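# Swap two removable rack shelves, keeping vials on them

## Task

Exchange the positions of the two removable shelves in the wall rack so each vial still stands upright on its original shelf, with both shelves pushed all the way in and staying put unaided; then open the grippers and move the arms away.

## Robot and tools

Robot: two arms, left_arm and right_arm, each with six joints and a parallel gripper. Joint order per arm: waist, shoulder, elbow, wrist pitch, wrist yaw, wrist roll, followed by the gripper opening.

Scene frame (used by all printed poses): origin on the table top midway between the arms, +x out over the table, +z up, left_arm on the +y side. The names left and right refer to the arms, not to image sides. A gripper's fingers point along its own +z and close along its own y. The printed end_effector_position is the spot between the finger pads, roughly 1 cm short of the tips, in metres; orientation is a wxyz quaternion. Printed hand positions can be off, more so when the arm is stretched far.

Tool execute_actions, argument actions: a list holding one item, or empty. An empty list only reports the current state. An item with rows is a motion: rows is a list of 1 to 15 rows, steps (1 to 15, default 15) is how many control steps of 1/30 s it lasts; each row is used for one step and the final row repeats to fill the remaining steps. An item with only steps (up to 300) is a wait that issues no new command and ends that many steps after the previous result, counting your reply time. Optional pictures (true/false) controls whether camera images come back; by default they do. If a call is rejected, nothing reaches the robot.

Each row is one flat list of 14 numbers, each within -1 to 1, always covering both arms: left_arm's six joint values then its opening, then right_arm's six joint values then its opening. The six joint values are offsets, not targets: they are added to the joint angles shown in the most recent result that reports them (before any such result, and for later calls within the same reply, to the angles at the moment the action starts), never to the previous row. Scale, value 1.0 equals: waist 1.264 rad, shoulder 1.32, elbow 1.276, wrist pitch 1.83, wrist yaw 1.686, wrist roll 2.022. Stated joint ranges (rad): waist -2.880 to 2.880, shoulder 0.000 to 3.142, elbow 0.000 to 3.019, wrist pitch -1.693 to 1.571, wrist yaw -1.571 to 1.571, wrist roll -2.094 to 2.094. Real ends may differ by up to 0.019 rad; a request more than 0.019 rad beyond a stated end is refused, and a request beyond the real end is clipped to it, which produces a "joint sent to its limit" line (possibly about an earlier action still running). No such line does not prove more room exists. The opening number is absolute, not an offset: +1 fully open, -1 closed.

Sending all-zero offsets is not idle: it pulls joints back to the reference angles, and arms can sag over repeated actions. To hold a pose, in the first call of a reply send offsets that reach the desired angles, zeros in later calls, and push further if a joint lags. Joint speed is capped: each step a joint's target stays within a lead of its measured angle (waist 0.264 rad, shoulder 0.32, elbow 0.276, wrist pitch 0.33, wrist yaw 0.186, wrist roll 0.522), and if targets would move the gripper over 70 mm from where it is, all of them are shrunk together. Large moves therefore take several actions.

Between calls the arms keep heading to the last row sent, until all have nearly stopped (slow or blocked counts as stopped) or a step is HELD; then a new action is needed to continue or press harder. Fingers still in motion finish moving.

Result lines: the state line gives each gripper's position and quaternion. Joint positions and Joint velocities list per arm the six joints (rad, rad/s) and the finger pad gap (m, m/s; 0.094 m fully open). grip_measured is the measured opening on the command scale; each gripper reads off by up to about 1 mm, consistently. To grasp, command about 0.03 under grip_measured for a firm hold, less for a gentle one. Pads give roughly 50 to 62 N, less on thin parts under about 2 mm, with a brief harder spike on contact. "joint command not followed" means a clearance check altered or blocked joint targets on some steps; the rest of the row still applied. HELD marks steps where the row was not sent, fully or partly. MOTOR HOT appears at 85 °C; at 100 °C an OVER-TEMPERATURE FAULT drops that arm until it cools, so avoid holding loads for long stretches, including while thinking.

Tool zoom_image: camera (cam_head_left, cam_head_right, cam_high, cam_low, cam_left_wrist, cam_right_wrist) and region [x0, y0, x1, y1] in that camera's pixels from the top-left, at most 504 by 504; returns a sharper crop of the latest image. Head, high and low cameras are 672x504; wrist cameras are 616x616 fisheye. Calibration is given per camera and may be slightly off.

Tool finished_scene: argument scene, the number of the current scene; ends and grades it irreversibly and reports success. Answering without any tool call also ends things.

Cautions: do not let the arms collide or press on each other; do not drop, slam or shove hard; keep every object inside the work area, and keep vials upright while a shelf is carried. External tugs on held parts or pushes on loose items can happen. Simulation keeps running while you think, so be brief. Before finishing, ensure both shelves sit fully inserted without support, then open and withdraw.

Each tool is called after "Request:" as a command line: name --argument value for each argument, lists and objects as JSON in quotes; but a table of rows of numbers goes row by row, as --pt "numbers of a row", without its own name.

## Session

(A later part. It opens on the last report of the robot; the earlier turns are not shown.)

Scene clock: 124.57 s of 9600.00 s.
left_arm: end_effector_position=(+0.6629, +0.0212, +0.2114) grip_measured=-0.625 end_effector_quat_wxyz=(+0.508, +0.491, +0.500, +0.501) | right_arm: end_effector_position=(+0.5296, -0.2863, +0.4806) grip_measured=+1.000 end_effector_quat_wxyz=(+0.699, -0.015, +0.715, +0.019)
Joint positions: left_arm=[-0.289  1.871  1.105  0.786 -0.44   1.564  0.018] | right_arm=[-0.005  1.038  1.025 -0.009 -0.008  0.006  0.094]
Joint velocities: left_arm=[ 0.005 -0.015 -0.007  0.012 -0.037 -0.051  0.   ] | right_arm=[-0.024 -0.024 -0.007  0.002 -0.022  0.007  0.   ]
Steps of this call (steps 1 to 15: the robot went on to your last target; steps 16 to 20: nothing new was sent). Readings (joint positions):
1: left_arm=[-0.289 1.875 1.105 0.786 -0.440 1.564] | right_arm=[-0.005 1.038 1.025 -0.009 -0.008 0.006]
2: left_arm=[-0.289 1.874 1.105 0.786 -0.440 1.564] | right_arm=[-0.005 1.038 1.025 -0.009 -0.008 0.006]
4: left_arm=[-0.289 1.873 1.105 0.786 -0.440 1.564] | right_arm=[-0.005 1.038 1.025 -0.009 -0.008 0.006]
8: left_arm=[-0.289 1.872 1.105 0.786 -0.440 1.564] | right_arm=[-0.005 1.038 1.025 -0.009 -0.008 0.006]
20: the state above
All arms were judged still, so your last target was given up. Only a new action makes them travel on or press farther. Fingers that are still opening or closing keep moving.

Request:
execute_actions --actions '[{"rows":[[-0.008,-0.058,0.035,0.024,-0.002,0,-0.67,0,0,0.03,0,0,0,1],[-0.01,-0.061,0.03,0.025,-0.003,0,-0.67,0,0,0.03,0,0,0,1],[-0.012,-0.064,0.024,0.026,-0.004,0,-0.67,0,0,0.03,0,0,0,1],[-0.013,-0.067,0.018,0.027,-0.005,0,-0.67,0,0,0.03,0,0,0,1],[-0.015,-0.07,0.012,0.028,-0.006,0,-0.67,0,0,0.03,0,0,0,1],[-0.016,-0.073,0.006,0.029,-0.007,0,-0.67,0,0,0.03,0,0,0,1],[-0.018,-0.076,0,0.03,-0.008,0,-0.67,0,0,0.03,0,0,0,1],[-0.019,-0.079,-0.005,0.031,-0.009,0,-0.67,0,0,0.03,0,0,0,1],[-0.021,-0.082,-0.01,0.032,-0.01,0,-0.67,0,0,0.03,0,0,0,1],[-0.022,-0.085,-0.015,0.033,-0.011,0,-0.67,0,0,0.03,0,0,0,1],[-0.024,-0.088,-0.02,0.034,-0.012,0,-0.67,0,0,0.03,0,0,0,1],[-0.025,-0.091,-0.025,0.035,-0.013,0,-0.67,0,0,0.03,0,0,0,1],[-0.026,-0.093,-0.03,0.035,-0.014,0,-0.67,0,0,0.03,0,0,0,1]]}]' --pictures false

Request:
execute_actions --actions '[{"steps":30}]'

Request:
zoom_image --camera "cam_low" --region '[320, 160, 460, 300]'

Scene clock: 133.80 s of 9600.00 s.
left_arm: end_effector_position=(+0.6398, +0.0183, +0.2335) grip_measured=-0.625 end_effector_quat_wxyz=(+0.519, +0.481, +0.495, +0.504) | right_arm: end_effector_position=(+0.5296, -0.2863, +0.4806) grip_measured=+1.000 end_effector_quat_wxyz=(+0.699, -0.015, +0.715, +0.019)
Joint positions: left_arm=[-0.311  1.805  1.052  0.804 -0.46   1.564  0.018] | right_arm=[-0.005  1.038  1.025 -0.009 -0.008  0.006  0.094]
Joint velocities: left_arm=[-0.073 -0.103 -0.066  0.002  0.022  0.051 -0.001] | right_arm=[-0.015 -0.015  0.007 -0.007 -0.007 -0.007  0.   ]
Steps of this call (steps 1 to 90: nothing new was sent; then 5.73 s passed at rest; steps 91 to 105: all 15 steps of this action). Readings (joint positions):
91: left_arm=[-0.289 1.871 1.105 0.786 -0.440 1.564] | right_arm=[-0.005 1.038 1.025 -0.009 -0.008 0.006]
92: left_arm=[-0.289 1.870 1.105 0.786 -0.441 1.564] | right_arm=[-0.005 1.038 1.025 -0.009 -0.008 0.006]
94: left_arm=[-0.289 1.867 1.105 0.786 -0.443 1.564] | right_arm=[-0.005 1.038 1.025 -0.009 -0.008 0.006]
98: left_arm=[-0.295 1.847 1.093 0.790 -0.450 1.564] | right_arm=[-0.005 1.038 1.025 -0.009 -0.008 0.006]
105: the state above

Scene clock: 134.80 s of 9600.00 s.
left_arm: end_effector_position=(+0.6382, +0.0169, +0.2335) grip_measured=-0.625 end_effector_quat_wxyz=(+0.519, +0.482, +0.495, +0.503) | right_arm: end_effector_position=(+0.5296, -0.2863, +0.4806) grip_measured=+1.000 end_effector_quat_wxyz=(+0.699, -0.015, +0.715, +0.019)
Joint positions: left_arm=[-0.314  1.802  1.049  0.804 -0.46   1.564  0.018] | right_arm=[-0.005  1.038  1.025 -0.009 -0.008  0.006  0.094]
Joint velocities: left_arm=[-0.015 -0.015  0.002  0.002  0.007 -0.022 -0.001] | right_arm=[ 0.005 -0.005 -0.012 -0.002 -0.051 -0.095  0.   ]
Steps of this call (steps 1 to 15: the robot went on to your last target; steps 16 to 30: nothing new was sent). Readings (joint positions):
1: left_arm=[-0.313 1.803 1.050 0.804 -0.460 1.564] | right_arm=[-0.005 1.038 1.025 -0.009 -0.008 0.006]
2: left_arm=[-0.313 1.802 1.050 0.804 -0.460 1.564] | right_arm=[-0.005 1.038 1.025 -0.009 -0.008 0.006]
4: left_arm=[-0.314 1.802 1.050 0.804 -0.460 1.564] | right_arm=[-0.005 1.038 1.025 -0.009 -0.008 0.006]
8: left_arm=[-0.314 1.802 1.049 0.804 -0.460 1.564] | right_arm=[-0.005 1.038 1.025 -0.009 -0.008 0.006]
30: the state above
All arms were judged still, so your last target was given up. Only a new action makes them travel on or press farther. Fingers that are still opening or closing keep moving.
camera_calibration (this result's frames):
cam_left_wrist: T_world_to_cam=[[0.0385375, -0.0267724, -0.998898, 0.20858], [-0.574777, 0.817122, -0.0440753, 0.370892], [0.817402, 0.575842, 0.0161016, -0.412507], [0, 0, 0, 1]] pos_world=[0.542326, -0.0599405, 0.231339]
cam_right_wrist: T_world_to_cam=[[0.0419171, -0.999113, -0.00391543, -0.310298], [-0.590496, -0.0216123, -0.806751, 0.701112], [0.805951, 0.0361287, -0.590879, -0.0097501], [0, 0, 0, 1]] pos_world=[0.434869, -0.294518, 0.558647]

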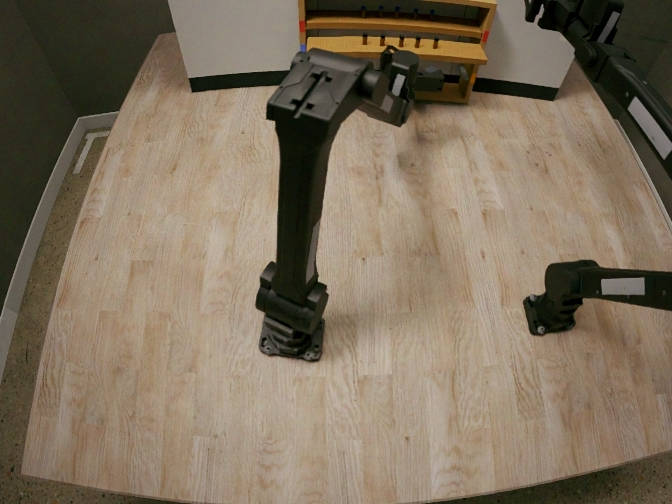

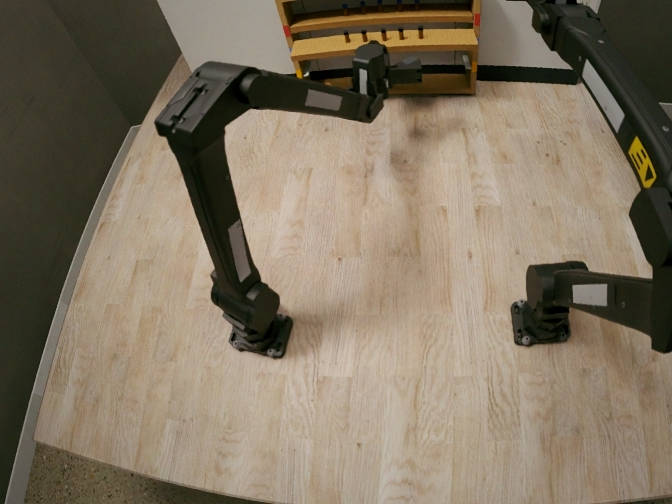

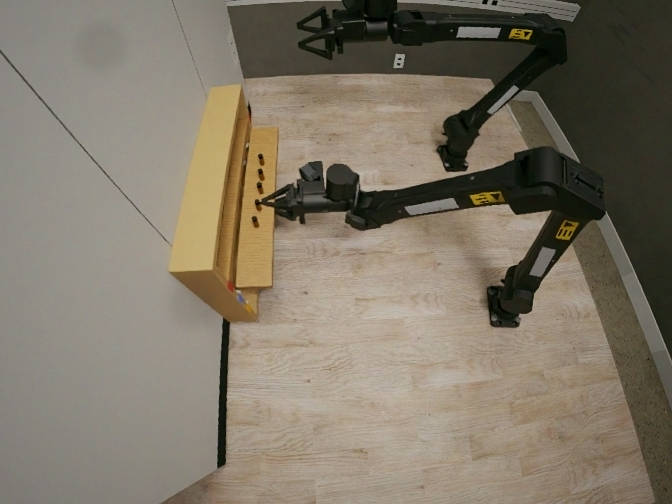

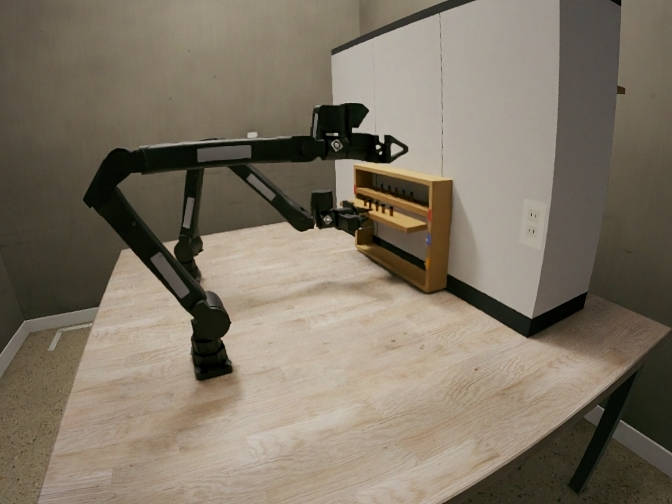

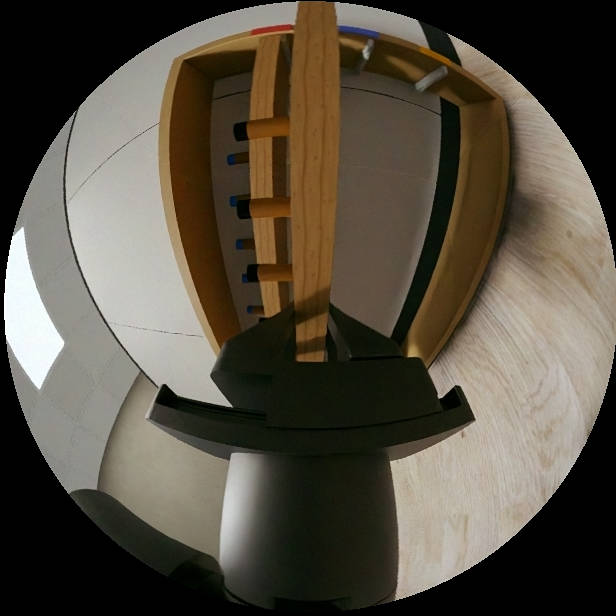

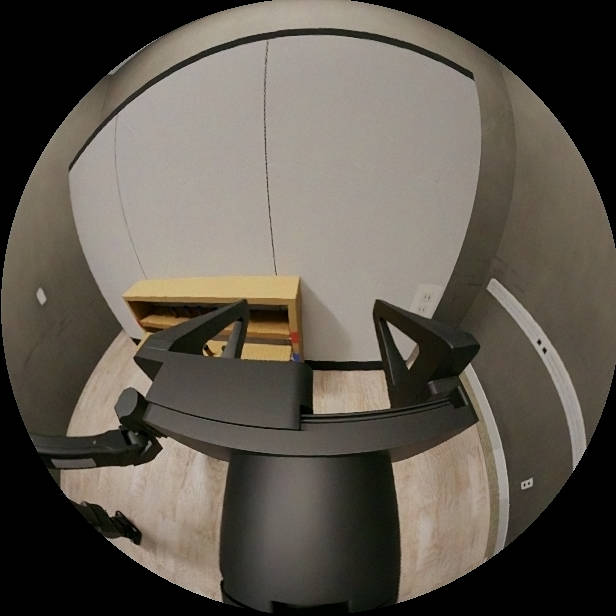

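Region (320, 160, 460, 300) of cam_low's 672x504 image, scaled by 3.600, with more detail than that image has.

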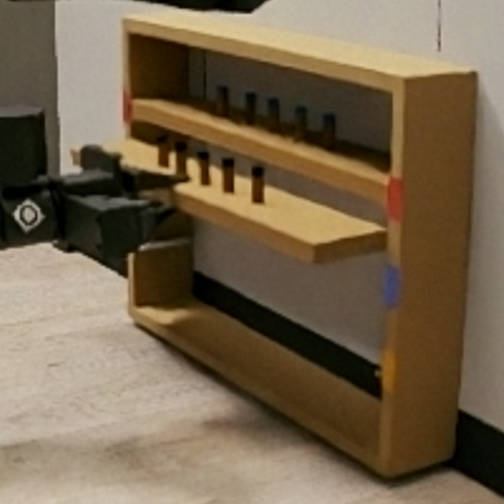

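Request:
execute_actions --actions '[{"rows":[[-0.006,-0.035,0.014,0.02,-0.002,0,-0.67,0,0,0.03,0,0,0,1],[-0.007,-0.035,0.007,0.02,-0.003,0,-0.67,0,0,0.03,0,0,0,1],[-0.009,-0.035,0.0,0.02,-0.004,0,-0.67,0,0,0.03,0,0,0,1],[-0.01,-0.035,-0.007,0.02,-0.005,0,-0.67,0,0,0.03,0,0,0,1],[-0.011,-0.035,-0.014,0.022,-0.006,0,-0.67,0,0,0.03,0,0,0,1],[-0.012,-0.035,-0.021,0.025,-0.007,0,-0.67,0,0,0.03,0,0,0,1],[-0.014,-0.035,-0.028,0.03,-0.008,0,-0.67,0,0,0.03,0,0,0,1],[-0.015,-0.035,-0.035,0.035,-0.009,0,-0.67,0,0,0.03,0,0,0,1],[-0.016,-0.035,-0.042,0.04,-0.01,0,-0.67,0,0,0.03,0,0,0,1],[-0.017,-0.035,-0.049,0.045,-0.011,0,-0.67,0,0,0.03,0,0,0,1],[-0.018,-0.035,-0.056,0.05,-0.012,0,-0.67,0,0,0.03,0,0,0,1],[-0.019,-0.035,-0.062,0.054,-0.013,0,-0.67,0,0,0.03,0,0,0,1],[-0.02,-0.035,-0.067,0.057,-0.014,0,-0.67,0,0,0.03,0,0,0,1],[-0.021,-0.035,-0.071,0.06,-0.015,0,-0.67,0,0,0.03,0,0,0,1]]}]' --pictures false

Request:
execute_actions --actions '[{"steps":30}]'

Scene clock: 144.80 s of 9600.00 s.
left_arm: end_effector_position=(+0.6089, +0.0251, +0.1927) grip_measured=-0.625 end_effector_quat_wxyz=(+0.499, +0.499, +0.503, +0.499) | right_arm: end_effector_position=(+0.5296, -0.2863, +0.4806) grip_measured=+1.000 end_effector_quat_wxyz=(+0.699, -0.015, +0.715, +0.019)
Joint positions: left_arm=[-0.328  1.802  0.942  0.856 -0.481  1.565  0.018] | right_arm=[-0.005  1.038  1.025 -0.009 -0.008  0.006  0.094]
Joint velocities: left_arm=[-0.063 -0.005 -0.12   0.105 -0.037  0.037 -0.   ] | right_arm=[ 0.005 -0.005 -0.017 -0.017  0.007  0.037  0.   ]
Steps of this call (steps 1 to 90: nothing new was sent; then 6.50 s passed at rest; steps 91 to 105: all 15 steps of this action). Readings (joint positions):
91: left_arm=[-0.314 1.802 1.049 0.804 -0.460 1.564] | right_arm=[-0.005 1.038 1.025 -0.009 -0.008 0.006]
92: left_arm=[-0.314 1.802 1.048 0.804 -0.460 1.564] | right_arm=[-0.005 1.038 1.025 -0.009 -0.008 0.006]
94: left_arm=[-0.314 1.802 1.042 0.804 -0.463 1.564] | right_arm=[-0.005 1.038 1.025 -0.009 -0.008 0.006]
98: left_arm=[-0.316 1.802 1.006 0.811 -0.470 1.564] | right_arm=[-0.005 1.038 1.025 -0.009 -0.008 0.006]
105: the state above

Scene clock: 145.80 s of 9600.00 s.
left_arm: end_effector_position=(+0.6068, +0.0238, +0.1928) grip_measured=-0.625 end_effector_quat_wxyz=(+0.502, +0.498, +0.501, +0.499) | right_arm: end_effector_position=(+0.5296, -0.2863, +0.4806) grip_measured=+1.000 end_effector_quat_wxyz=(+0.699, -0.015, +0.715, +0.019)
Joint positions: left_arm=[-0.331  1.802  0.937  0.867 -0.482  1.565  0.018] | right_arm=[-0.005  1.038  1.025 -0.009 -0.008  0.006  0.094]
Joint velocities: left_arm=[-0.005 -0.015  0.002 -0.007 -0.007 -0.037  0.   ] | right_arm=[-0.015 -0.005 -0.007 -0.002 -0.022 -0.007  0.   ]
Steps of this call (steps 1 to 30: the robot went on to your last target). Readings (joint positions):
1: left_arm=[-0.329 1.802 0.939 0.859 -0.481 1.565] | right_arm=[-0.005 1.038 1.025 -0.009 -0.008 0.006]
2: left_arm=[-0.330 1.802 0.937 0.861 -0.481 1.565] | right_arm=[-0.005 1.038 1.025 -0.009 -0.008 0.006]
4: left_arm=[-0.331 1.802 0.937 0.863 -0.481 1.565] | right_arm=[-0.005 1.038 1.025 -0.009 -0.008 0.006]
8: left_arm=[-0.331 1.802 0.937 0.867 -0.482 1.565] | right_arm=[-0.005 1.038 1.025 -0.009 -0.008 0.006]
30: the state above
All arms were judged still, so your last target was given up. Only a new action makes them travel on or press farther. Fingers that are still opening or closing keep moving.
camera_calibration (this result's frames):
cam_left_wrist: T_world_to_cam=[[-0.00545091, -0.00404977, -0.999977, 0.195622], [-0.57919, 0.815192, -0.000144227, 0.339708], [0.815174, 0.579176, -0.00678913, -0.384495], [0, 0, 0, 1]] pos_world=[0.511252, -0.0534444, 0.193057]
cam_right_wrist: T_world_to_cam=[[0.0419171, -0.999113, -0.00391543, -0.310298], [-0.590496, -0.0216123, -0.806751, 0.701112], [0.805951, 0.0361287, -0.590879, -0.0097501], [0, 0, 0, 1]] pos_world=[0.434869, -0.294518, 0.558647]

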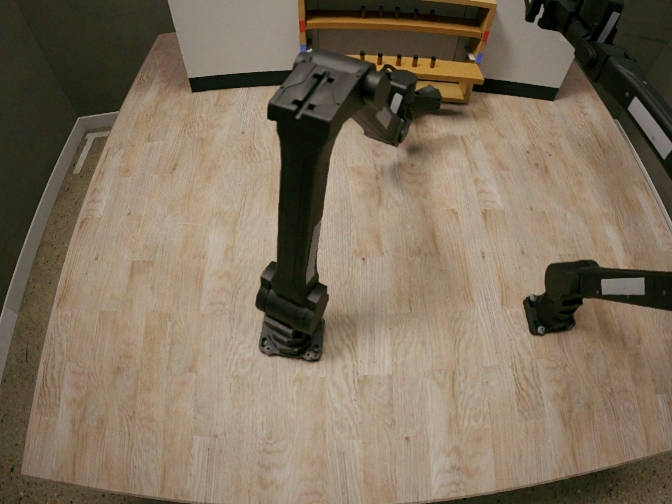

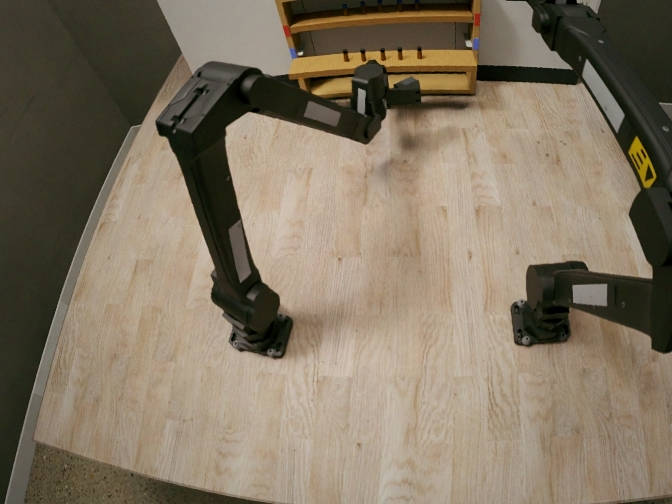

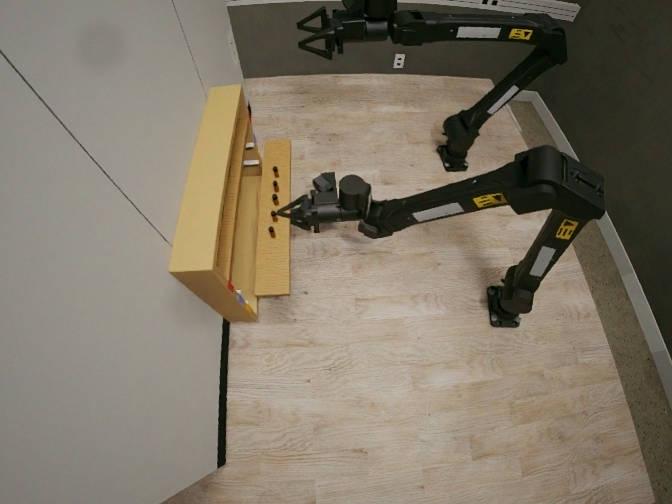

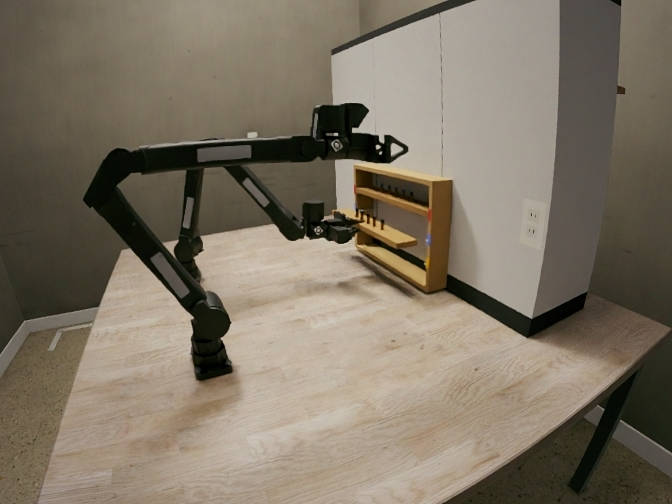

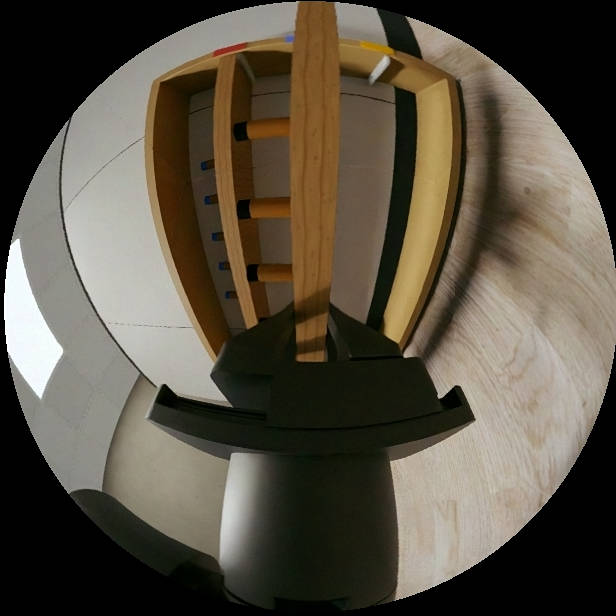

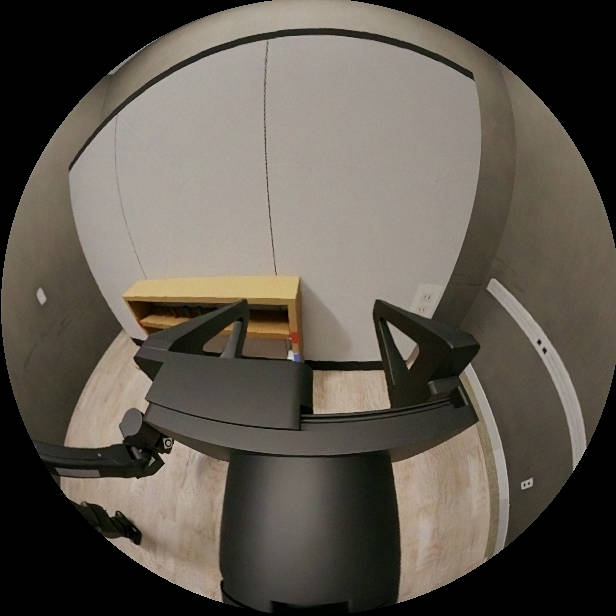

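Request:
execute_actions --actions '[{"rows":[[-0.004,-0.02,0.025,0.025,0,0,-0.67,0,0,0.03,0,0,0,1],[-0.005,-0.014,0.025,0.027,0,0,-0.67,0,0,0.03,0,0,0,1],[-0.006,-0.009,0.025,0.03,0,0,-0.67,0,0,0.03,0,0,0,1],[-0.007,-0.004,0.025,0.033,-0.001,0,-0.67,0,0,0.03,0,0,0,1],[-0.008,0.001,0.025,0.036,-0.002,0,-0.67,0,0,0.03,0,0,0,1],[-0.009,0.005,0.025,0.039,-0.002,0,-0.67,0,0,0.03,0,0,0,1],[-0.01,0.009,0.025,0.042,-0.003,0,-0.67,0,0,0.03,0,0,0,1],[-0.011,0.013,0.025,0.045,-0.003,0,-0.67,0,0,0.03,0,0,0,1],[-0.012,0.017,0.025,0.048,-0.004,0,-0.67,0,0,0.03,0,0,0,1],[-0.012,0.021,0.025,0.051,-0.004,0,-0.67,0,0,0.03,0,0,0,1],[-0.012,0.025,0.025,0.054,-0.004,0,-0.67,0,0,0.03,0,0,0,1],[-0.012,0.029,0.025,0.057,-0.004,0,-0.67,0,0,0.03,0,0,0,1],[-0.012,0.032,0.025,0.06,-0.004,0,-0.67,0,0,0.03,0,0,0,1],[-0.012,0.035,0.025,0.062,-0.004,0,-0.67,0,0,0.03,0,0,0,1]]}]' --pictures false

Request:
execute_actions --actions '[{"steps":30}]' --pictures false

Scene clock: 152.43 s of 9600.00 s.
left_arm: end_effector_position=(+0.6090, +0.0201, +0.1577) grip_measured=-0.625 end_effector_quat_wxyz=(+0.496, +0.504, +0.503, +0.497) | right_arm: end_effector_position=(+0.5296, -0.2863, +0.4806) grip_measured=+1.000 end_effector_quat_wxyz=(+0.699, -0.015, +0.715, +0.019)
Joint positions: left_arm=[-0.335  1.88   0.937  0.926 -0.484  1.566  0.018] | right_arm=[-0.005  1.038  1.025 -0.009 -0.008  0.006  0.094]
Joint velocities: left_arm=[-0.024  0.142 -0.007  0.071 -0.037 -0.022  0.   ] | right_arm=[-0.015  0.005 -0.002 -0.012 -0.066 -0.007  0.   ]
Steps of this call (steps 1 to 90: nothing new was sent; then 3.13 s passed at rest; steps 91 to 105: all 15 steps of this action). Readings (joint positions):
91: left_arm=[-0.331 1.802 0.937 0.867 -0.482 1.565] | right_arm=[-0.005 1.038 1.025 -0.009 -0.008 0.006]
92: left_arm=[-0.331 1.803 0.937 0.867 -0.482 1.565] | right_arm=[-0.005 1.038 1.025 -0.009 -0.008 0.006]
94: left_arm=[-0.331 1.808 0.937 0.874 -0.482 1.565] | right_arm=[-0.005 1.038 1.025 -0.009 -0.008 0.006]
98: left_arm=[-0.332 1.830 0.937 0.895 -0.482 1.565] | right_arm=[-0.005 1.038 1.025 -0.009 -0.008 0.006]
105: the state above

Scene clock: 153.43 s of 9600.00 s.
left_arm: end_effector_position=(+0.6091, +0.0197, +0.1531) grip_measured=-0.625 end_effector_quat_wxyz=(+0.495, +0.506, +0.503, +0.496) | right_arm: end_effector_position=(+0.5296, -0.2863, +0.4806) grip_measured=+1.000 end_effector_quat_wxyz=(+0.699, -0.015, +0.715, +0.019)
Joint positions: left_arm=[-0.336  1.889  0.937  0.933 -0.484  1.566  0.018] | right_arm=[-0.005  1.038  1.025 -0.009 -0.008  0.006  0.094]
Joint velocities: left_arm=[-0.015 -0.005 -0.002 -0.002 -0.007  0.007  0.   ] | right_arm=[ 0.005  0.005 -0.012 -0.012  0.007 -0.007  0.   ]
Steps of this call (steps 1 to 30: the robot went on to your last target). Readings (joint positions):
1: left_arm=[-0.335 1.884 0.937 0.928 -0.484 1.566] | right_arm=[-0.005 1.038 1.025 -0.009 -0.008 0.006]
2: left_arm=[-0.336 1.887 0.937 0.928 -0.484 1.566] | right_arm=[-0.005 1.038 1.025 -0.009 -0.008 0.006]
4: left_arm=[-0.336 1.889 0.937 0.928 -0.484 1.566] | right_arm=[-0.005 1.038 1.025 -0.009 -0.008 0.006]
8: left_arm=[-0.336 1.889 0.937 0.933 -0.484 1.566] | right_arm=[-0.005 1.038 1.025 -0.009 -0.008 0.006]
30: the state above
All arms were judged still, so your last target was given up. Only a new action makes them travel on or press farther. Fingers that are still opening or closing keep moving.

Request:
execute_actions --actions '[{"rows":[[0,-0.032,0.025,0.03,0,0,-0.67,0,0,0.03,0,0,0,1],[0,-0.032,0.025,0.034,0,0,-0.67,0,0,0.03,0,0,0,1],[0,-0.029,0.025,0.037,0,0,-0.67,0,0,0.03,0,0,0,1],[0,-0.025,0.025,0.04,0,0,-0.67,0,0,0.03,0,0,0,1],[0,-0.021,0.025,0.043,0,0,-0.67,0,0,0.03,0,0,0,1],[0,-0.017,0.025,0.046,0,0,-0.67,0,0,0.03,0,0,0,1],[0,-0.013,0.025,0.049,0,0,-0.67,0,0,0.03,0,0,0,1],[0,-0.009,0.025,0.052,0,0,-0.67,0,0,0.03,0,0,0,1],[0,-0.006,0.025,0.055,0,0,-0.67,0,0,0.03,0,0,0,1],[0,-0.003,0.025,0.058,0,0,-0.67,0,0,0.03,0,0,0,1],[0,0,0.025,0.061,0,0,-0.67,0,0,0.03,0,0,0,1],[0,0.003,0.025,0.0635,0,0,-0.67,0,0,0.03,0,0,0,1]]}]' --pictures false

Request:
execute_actions --actions '[{"steps":30}]'

Request:
zoom_image --camera "cam_low" --region '[320, 160, 460, 300]'

Scene clock: 159.97 s of 9600.00 s.
left_arm: end_effector_position=(+0.6097, +0.0194, +0.1490) grip_measured=-0.625 end_effector_quat_wxyz=(+0.507, +0.493, +0.499, +0.501) | right_arm: end_effector_position=(+0.5296, -0.2863, +0.4806) grip_measured=+1.000 end_effector_quat_wxyz=(+0.699, -0.015, +0.715, +0.019)
Joint positions: left_arm=[-0.336  1.92   0.937  1.002 -0.484  1.567  0.018] | right_arm=[-0.005  1.038  1.025 -0.009 -0.008  0.006  0.094]
Joint velocities: left_arm=[-0.005  0.112  0.007 -0.017 -0.051 -0.022  0.001] | right_arm=[-0.005 -0.005  0.007 -0.007 -0.066 -0.022  0.   ]
Steps of this call (steps 1 to 90: nothing new was sent; then 3.03 s passed at rest; steps 91 to 105: all 15 steps of this action). Readings (joint positions):
91: left_arm=[-0.336 1.889 0.937 0.935 -0.484 1.566] | right_arm=[-0.005 1.038 1.025 -0.009 -0.008 0.006]
92: left_arm=[-0.336 1.889 0.937 0.938 -0.484 1.566] | right_arm=[-0.005 1.038 1.025 -0.009 -0.008 0.006]
94: left_arm=[-0.336 1.889 0.937 0.947 -0.484 1.567] | right_arm=[-0.005 1.038 1.025 -0.009 -0.008 0.006]
98: left_arm=[-0.336 1.892 0.937 0.972 -0.484 1.567] | right_arm=[-0.005 1.038 1.025 -0.009 -0.008 0.006]
105: the state above

Scene clock: 160.97 s of 9600.00 s.
left_arm: end_effector_position=(+0.6099, +0.0193, +0.1428) grip_measured=-0.625 end_effector_quat_wxyz=(+0.504, +0.496, +0.500, +0.500) | right_arm: end_effector_position=(+0.5296, -0.2863, +0.4806) grip_measured=+1.000 end_effector_quat_wxyz=(+0.699, -0.015, +0.715, +0.019)
Joint positions: left_arm=[-0.336  1.931  0.937  1.003 -0.484  1.567  0.018] | right_arm=[-0.005  1.038  1.025 -0.009 -0.008  0.006  0.094]
Joint velocities: left_arm=[-0.015 -0.015 -0.007  0.007 -0.081  0.007 -0.001] | right_arm=[-0.005 -0.015 -0.017 -0.012 -0.007 -0.022  0.   ]
Steps of this call (steps 1 to 30: the robot went on to your last target). Readings (joint positions):
1: left_arm=[-0.336 1.924 0.937 1.002 -0.484 1.567] | right_arm=[-0.005 1.038 1.025 -0.009 -0.008 0.006]
2: left_arm=[-0.336 1.927 0.937 1.002 -0.484 1.567] | right_arm=[-0.005 1.038 1.025 -0.009 -0.008 0.006]
4: left_arm=[-0.336 1.930 0.937 1.002 -0.484 1.567] | right_arm=[-0.005 1.038 1.025 -0.009 -0.008 0.006]
8: left_arm=[-0.336 1.931 0.937 1.003 -0.484 1.567] | right_arm=[-0.005 1.038 1.025 -0.009 -0.008 0.006]
30: the state above
All arms were judged still, so your last target was given up. Only a new action makes them travel on or press farther. Fingers that are still opening or closing keep moving.
camera_calibration (this result's frames):
cam_left_wrist: T_world_to_cam=[[0.00128861, -0.00607825, -0.999981, 0.141546], [-0.57762, 0.816286, -0.00570603, 0.344954], [0.816304, 0.577617, -0.00245905, -0.385986], [0, 0, 0, 1]] pos_world=[0.514152, -0.0577691, 0.142563]
cam_right_wrist: T_world_to_cam=[[0.0419171, -0.999113, -0.00391543, -0.310298], [-0.590496, -0.0216123, -0.806751, 0.701112], [0.805951, 0.0361287, -0.590879, -0.0097501], [0, 0, 0, 1]] pos_world=[0.434869, -0.294518, 0.558647]

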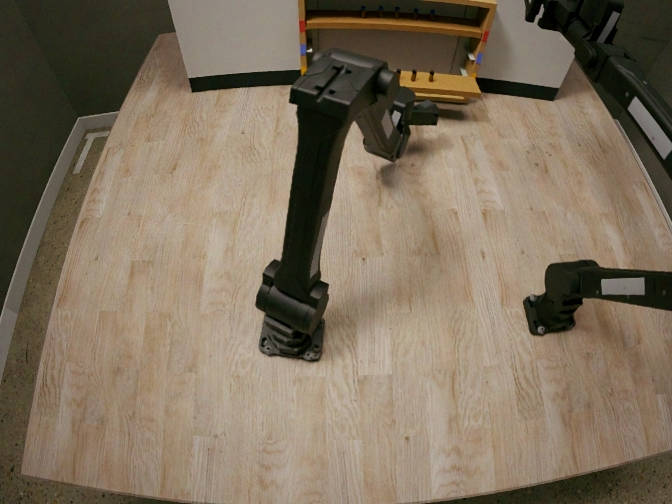

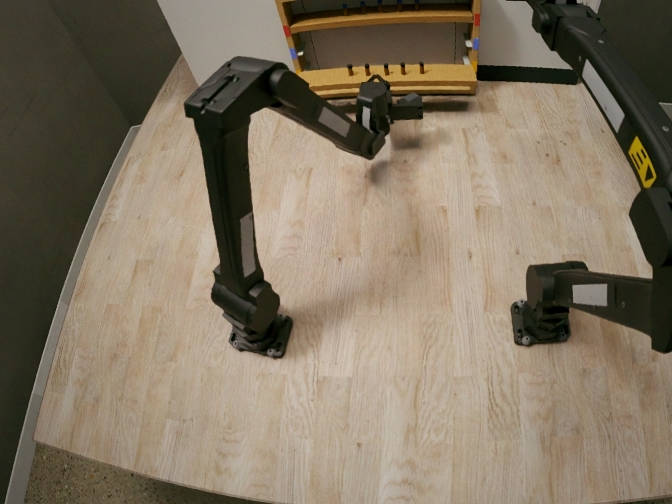

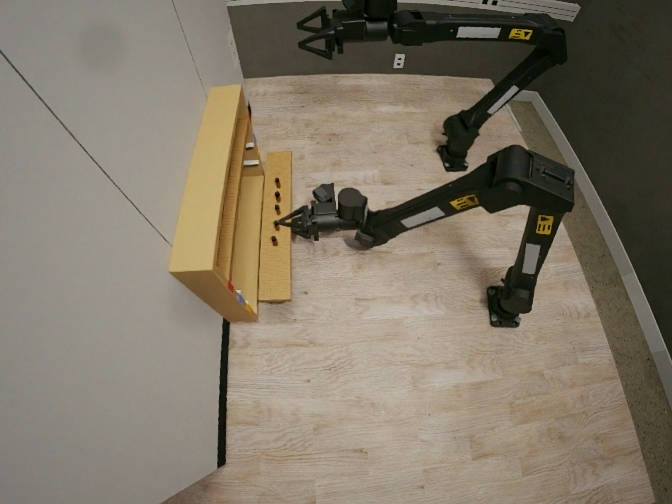

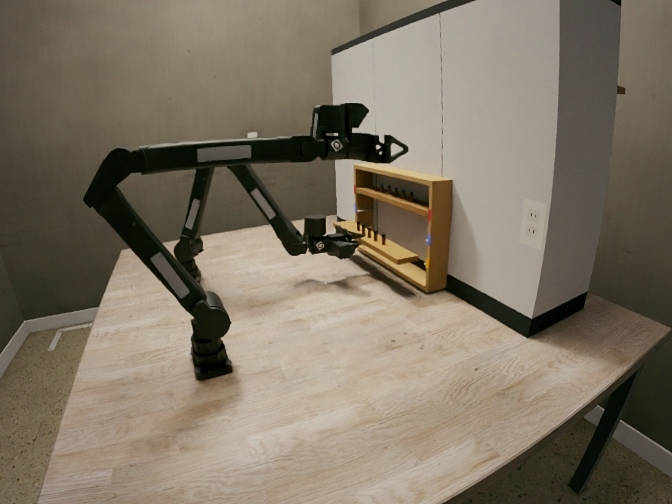

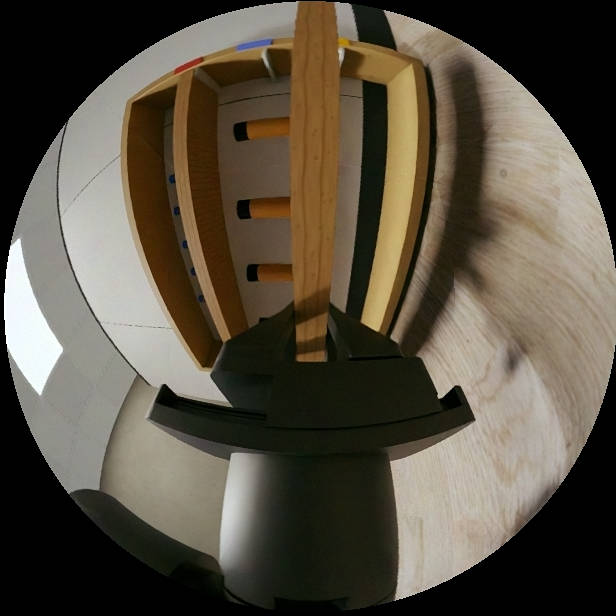

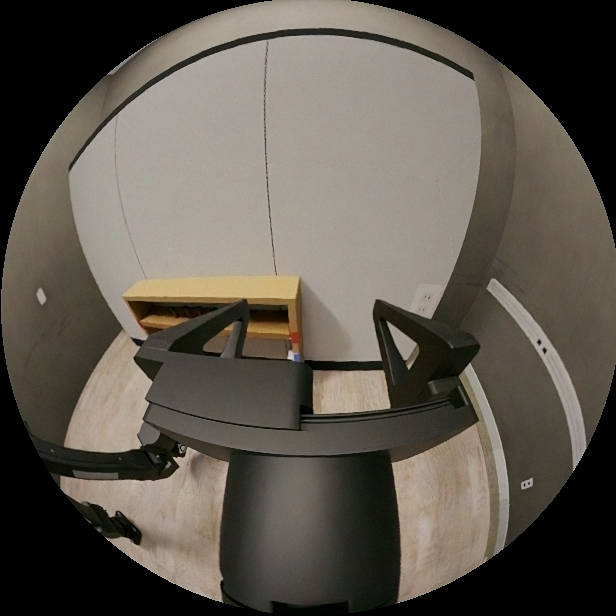

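Region (320, 160, 460, 300) of cam_low's 672x504 image, scaled by 3.600, with more detail than that image has.

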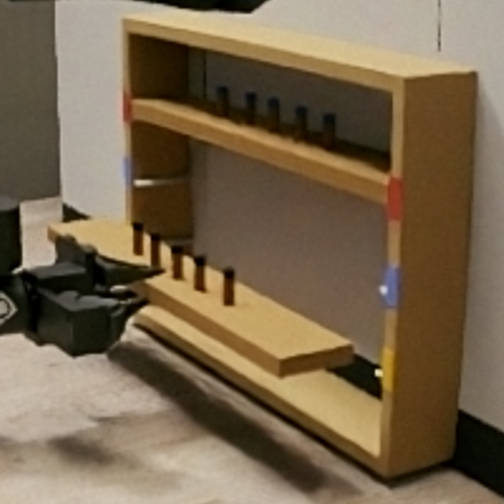

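Request:
execute_actions --actions '[{"rows":[[0.008,-0.032,0.043,0.018,0.002,0,-0.67,0,0,0.03,0,0,0,1],[0.01,-0.03,0.049,0.015,0.004,0,-0.67,0,0,0.03,0,0,0,1],[0.012,-0.027,0.055,0.013,0.005,0,-0.67,0,0,0.03,0,0,0,1],[0.014,-0.023,0.061,0.011,0.006,0,-0.67,0,0,0.03,0,0,0,1],[0.016,-0.02,0.067,0.009,0.008,0,-0.67,0,0,0.03,0,0,0,1],[0.018,-0.016,0.073,0.007,0.009,0,-0.67,0,0,0.03,0,0,0,1],[0.02,-0.012,0.079,0.005,0.01,0,-0.67,0,0,0.03,0,0,0,1],[0.022,-0.009,0.085,0.003,0.012,0,-0.67,0,0,0.03,0,0,0,1],[0.024,-0.005,0.091,0.001,0.013,0,-0.67,0,0,0.03,0,0,0,1],[0.026,-0.002,0.097,-0.001,0.014,0,-0.67,0,0,0.03,0,0,0,1],[0.028,0.002,0.103,-0.003,0.016,0,-0.67,0,0,0.03,0,0,0,1],[0.029,0.006,0.109,-0.006,0.017,0,-0.67,0,0,0.03,0,0,0,1],[0.031,0.01,0.115,-0.009,0.019,0,-0.67,0,0,0.03,0,0,0,1],[0.032,0.013,0.121,-0.011,0.02,0,-0.67,0,0,0.03,0,0,0,1]]}]' --pictures false

Request:
execute_actions --actions '[{"steps":30}]'

Request:
zoom_image --camera "cam_head_right" --region '[270, 0, 500, 130]'

Scene clock: 170.70 s of 9600.00 s.
left_arm: end_effector_position=(+0.6397, +0.0205, +0.1452) grip_measured=-0.625 end_effector_quat_wxyz=(+0.507, +0.494, +0.498, +0.501) | right_arm: end_effector_position=(+0.5296, -0.2863, +0.4806) grip_measured=+1.000 end_effector_quat_wxyz=(+0.699, -0.015, +0.715, +0.019)
Joint positions: left_arm=[-0.307  1.971  1.018  0.97  -0.455  1.567  0.018] | right_arm=[-0.005  1.038  1.025 -0.009 -0.008  0.006  0.094]
Joint velocities: left_arm=[ 0.083  0.122  0.154 -0.105  0.051 -0.007 -0.001] | right_arm=[ 0.005 -0.005 -0.007 -0.002 -0.007 -0.066  0.   ]
Steps of this call (steps 1 to 90: nothing new was sent; then 6.23 s passed at rest; steps 91 to 105: all 15 steps of this action). Readings (joint positions):
91: left_arm=[-0.336 1.931 0.937 1.003 -0.484 1.567] | right_arm=[-0.005 1.038 1.025 -0.009 -0.008 0.006]
92: left_arm=[-0.336 1.931 0.937 1.003 -0.483 1.567] | right_arm=[-0.005 1.038 1.025 -0.009 -0.008 0.006]
94: left_arm=[-0.335 1.931 0.938 1.003 -0.479 1.567] | right_arm=[-0.005 1.038 1.025 -0.009 -0.008 0.006]
98: left_arm=[-0.328 1.938 0.957 0.995 -0.470 1.567] | right_arm=[-0.005 1.038 1.025 -0.009 -0.008 0.006]
105: the state above

Scene clock: 171.70 s of 9600.00 s.
left_arm: end_effector_position=(+0.6427, +0.0209, +0.1398) grip_measured=-0.625 end_effector_quat_wxyz=(+0.503, +0.497, +0.500, +0.500) | right_arm: end_effector_position=(+0.5296, -0.2863, +0.4806) grip_measured=+1.000 end_effector_quat_wxyz=(+0.699, -0.015, +0.715, +0.019)
Joint positions: left_arm=[-0.304  1.982  1.026  0.962 -0.452  1.567  0.018] | right_arm=[-0.005  1.038  1.025 -0.009 -0.008  0.006  0.094]
Joint velocities: left_arm=[-0.005 -0.015 -0.017 -0.002 -0.037 -0.051  0.001] | right_arm=[0.005 0.015 0.002 0.002 0.007 0.022 0.   ]
Steps of this call (steps 1 to 30: the robot went on to your last target). Readings (joint positions):
1: left_arm=[-0.305 1.974 1.023 0.967 -0.454 1.567] | right_arm=[-0.005 1.038 1.025 -0.009 -0.008 0.006]
2: left_arm=[-0.304 1.978 1.025 0.966 -0.453 1.567] | right_arm=[-0.005 1.038 1.025 -0.009 -0.008 0.006]
4: left_arm=[-0.304 1.980 1.026 0.964 -0.452 1.567] | right_arm=[-0.005 1.038 1.025 -0.009 -0.008 0.006]
8: left_arm=[-0.304 1.982 1.026 0.962 -0.452 1.567] | right_arm=[-0.005 1.038 1.025 -0.009 -0.008 0.006]
30: the state above
All arms were judged still, so your last target was given up. Only a new action makes them travel on or press farther. Fingers that are still opening or closing keep moving.
camera_calibration (this result's frames):
cam_left_wrist: T_world_to_cam=[[-0.000980118, -0.00388455, -0.999992, 0.139938], [-0.577323, 0.816511, -0.00260595, 0.362035], [0.816515, 0.577316, -0.00304292, -0.413772], [0, 0, 0, 1]] pos_world=[0.546999, -0.0561845, 0.139622]
cam_right_wrist: T_world_to_cam=[[0.0419171, -0.999113, -0.00391543, -0.310298], [-0.590496, -0.0216123, -0.806751, 0.701112], [0.805951, 0.0361287, -0.590879, -0.0097501], [0, 0, 0, 1]] pos_world=[0.434869, -0.294518, 0.558647]

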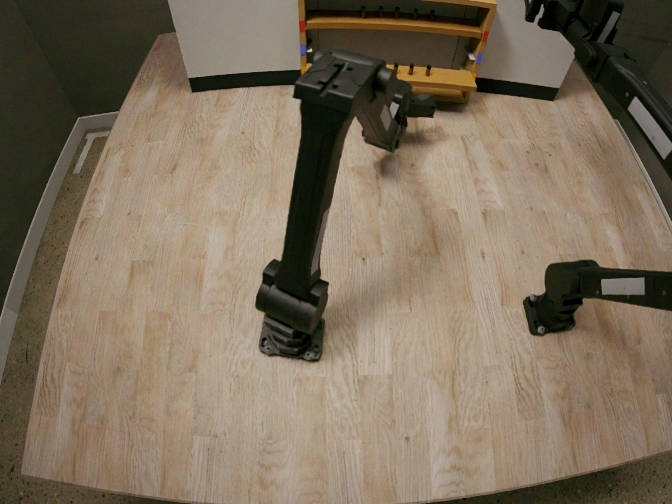

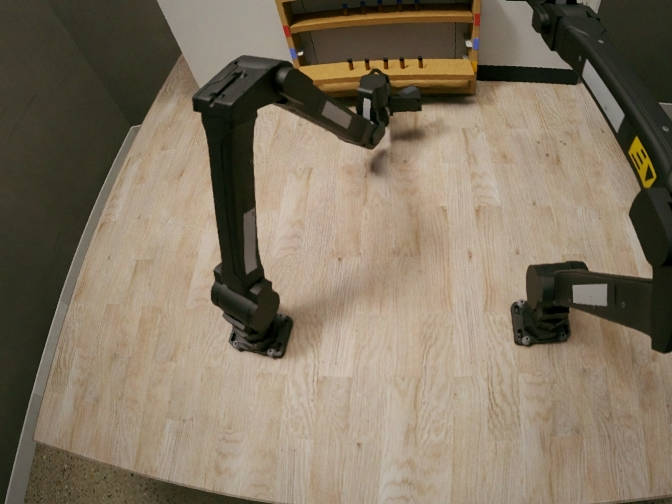

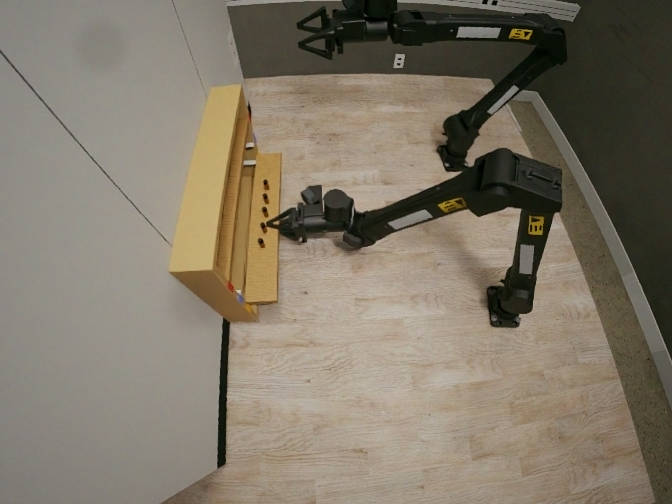

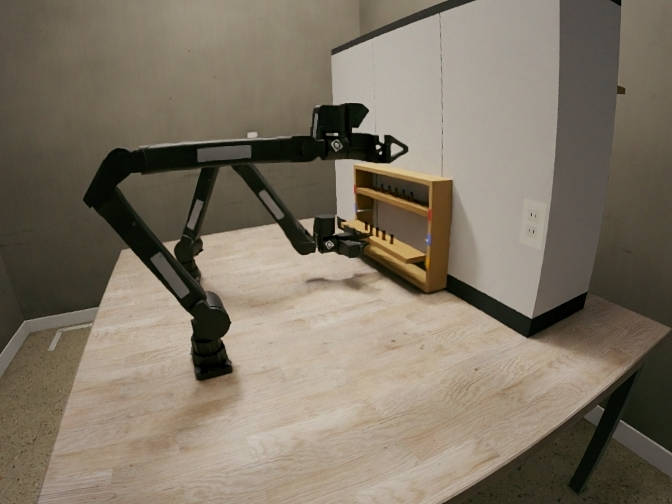

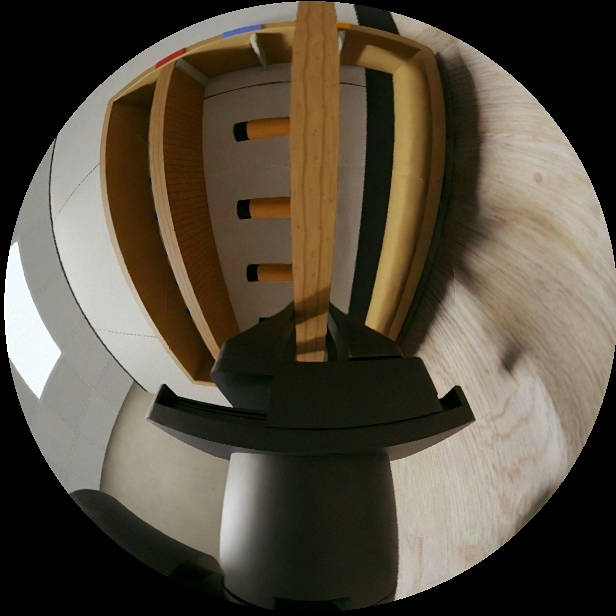

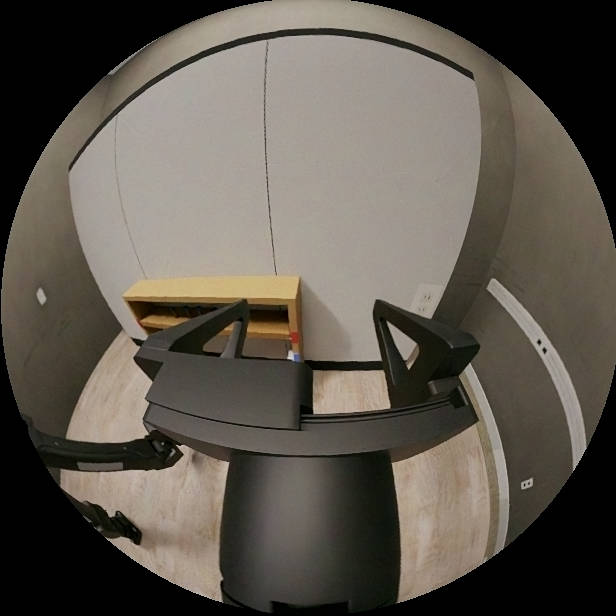

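Region (270, 0, 500, 130) of cam_head_right's 672x504 image, scaled by 2.191, with more detail than that image has; it fills the top 285 rows of this view, and the rest is white.

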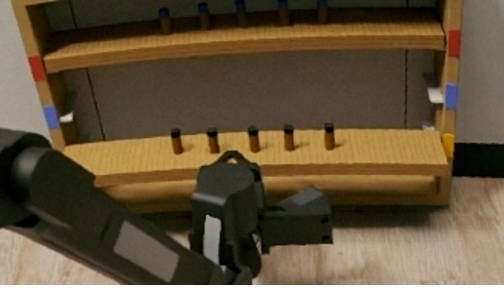

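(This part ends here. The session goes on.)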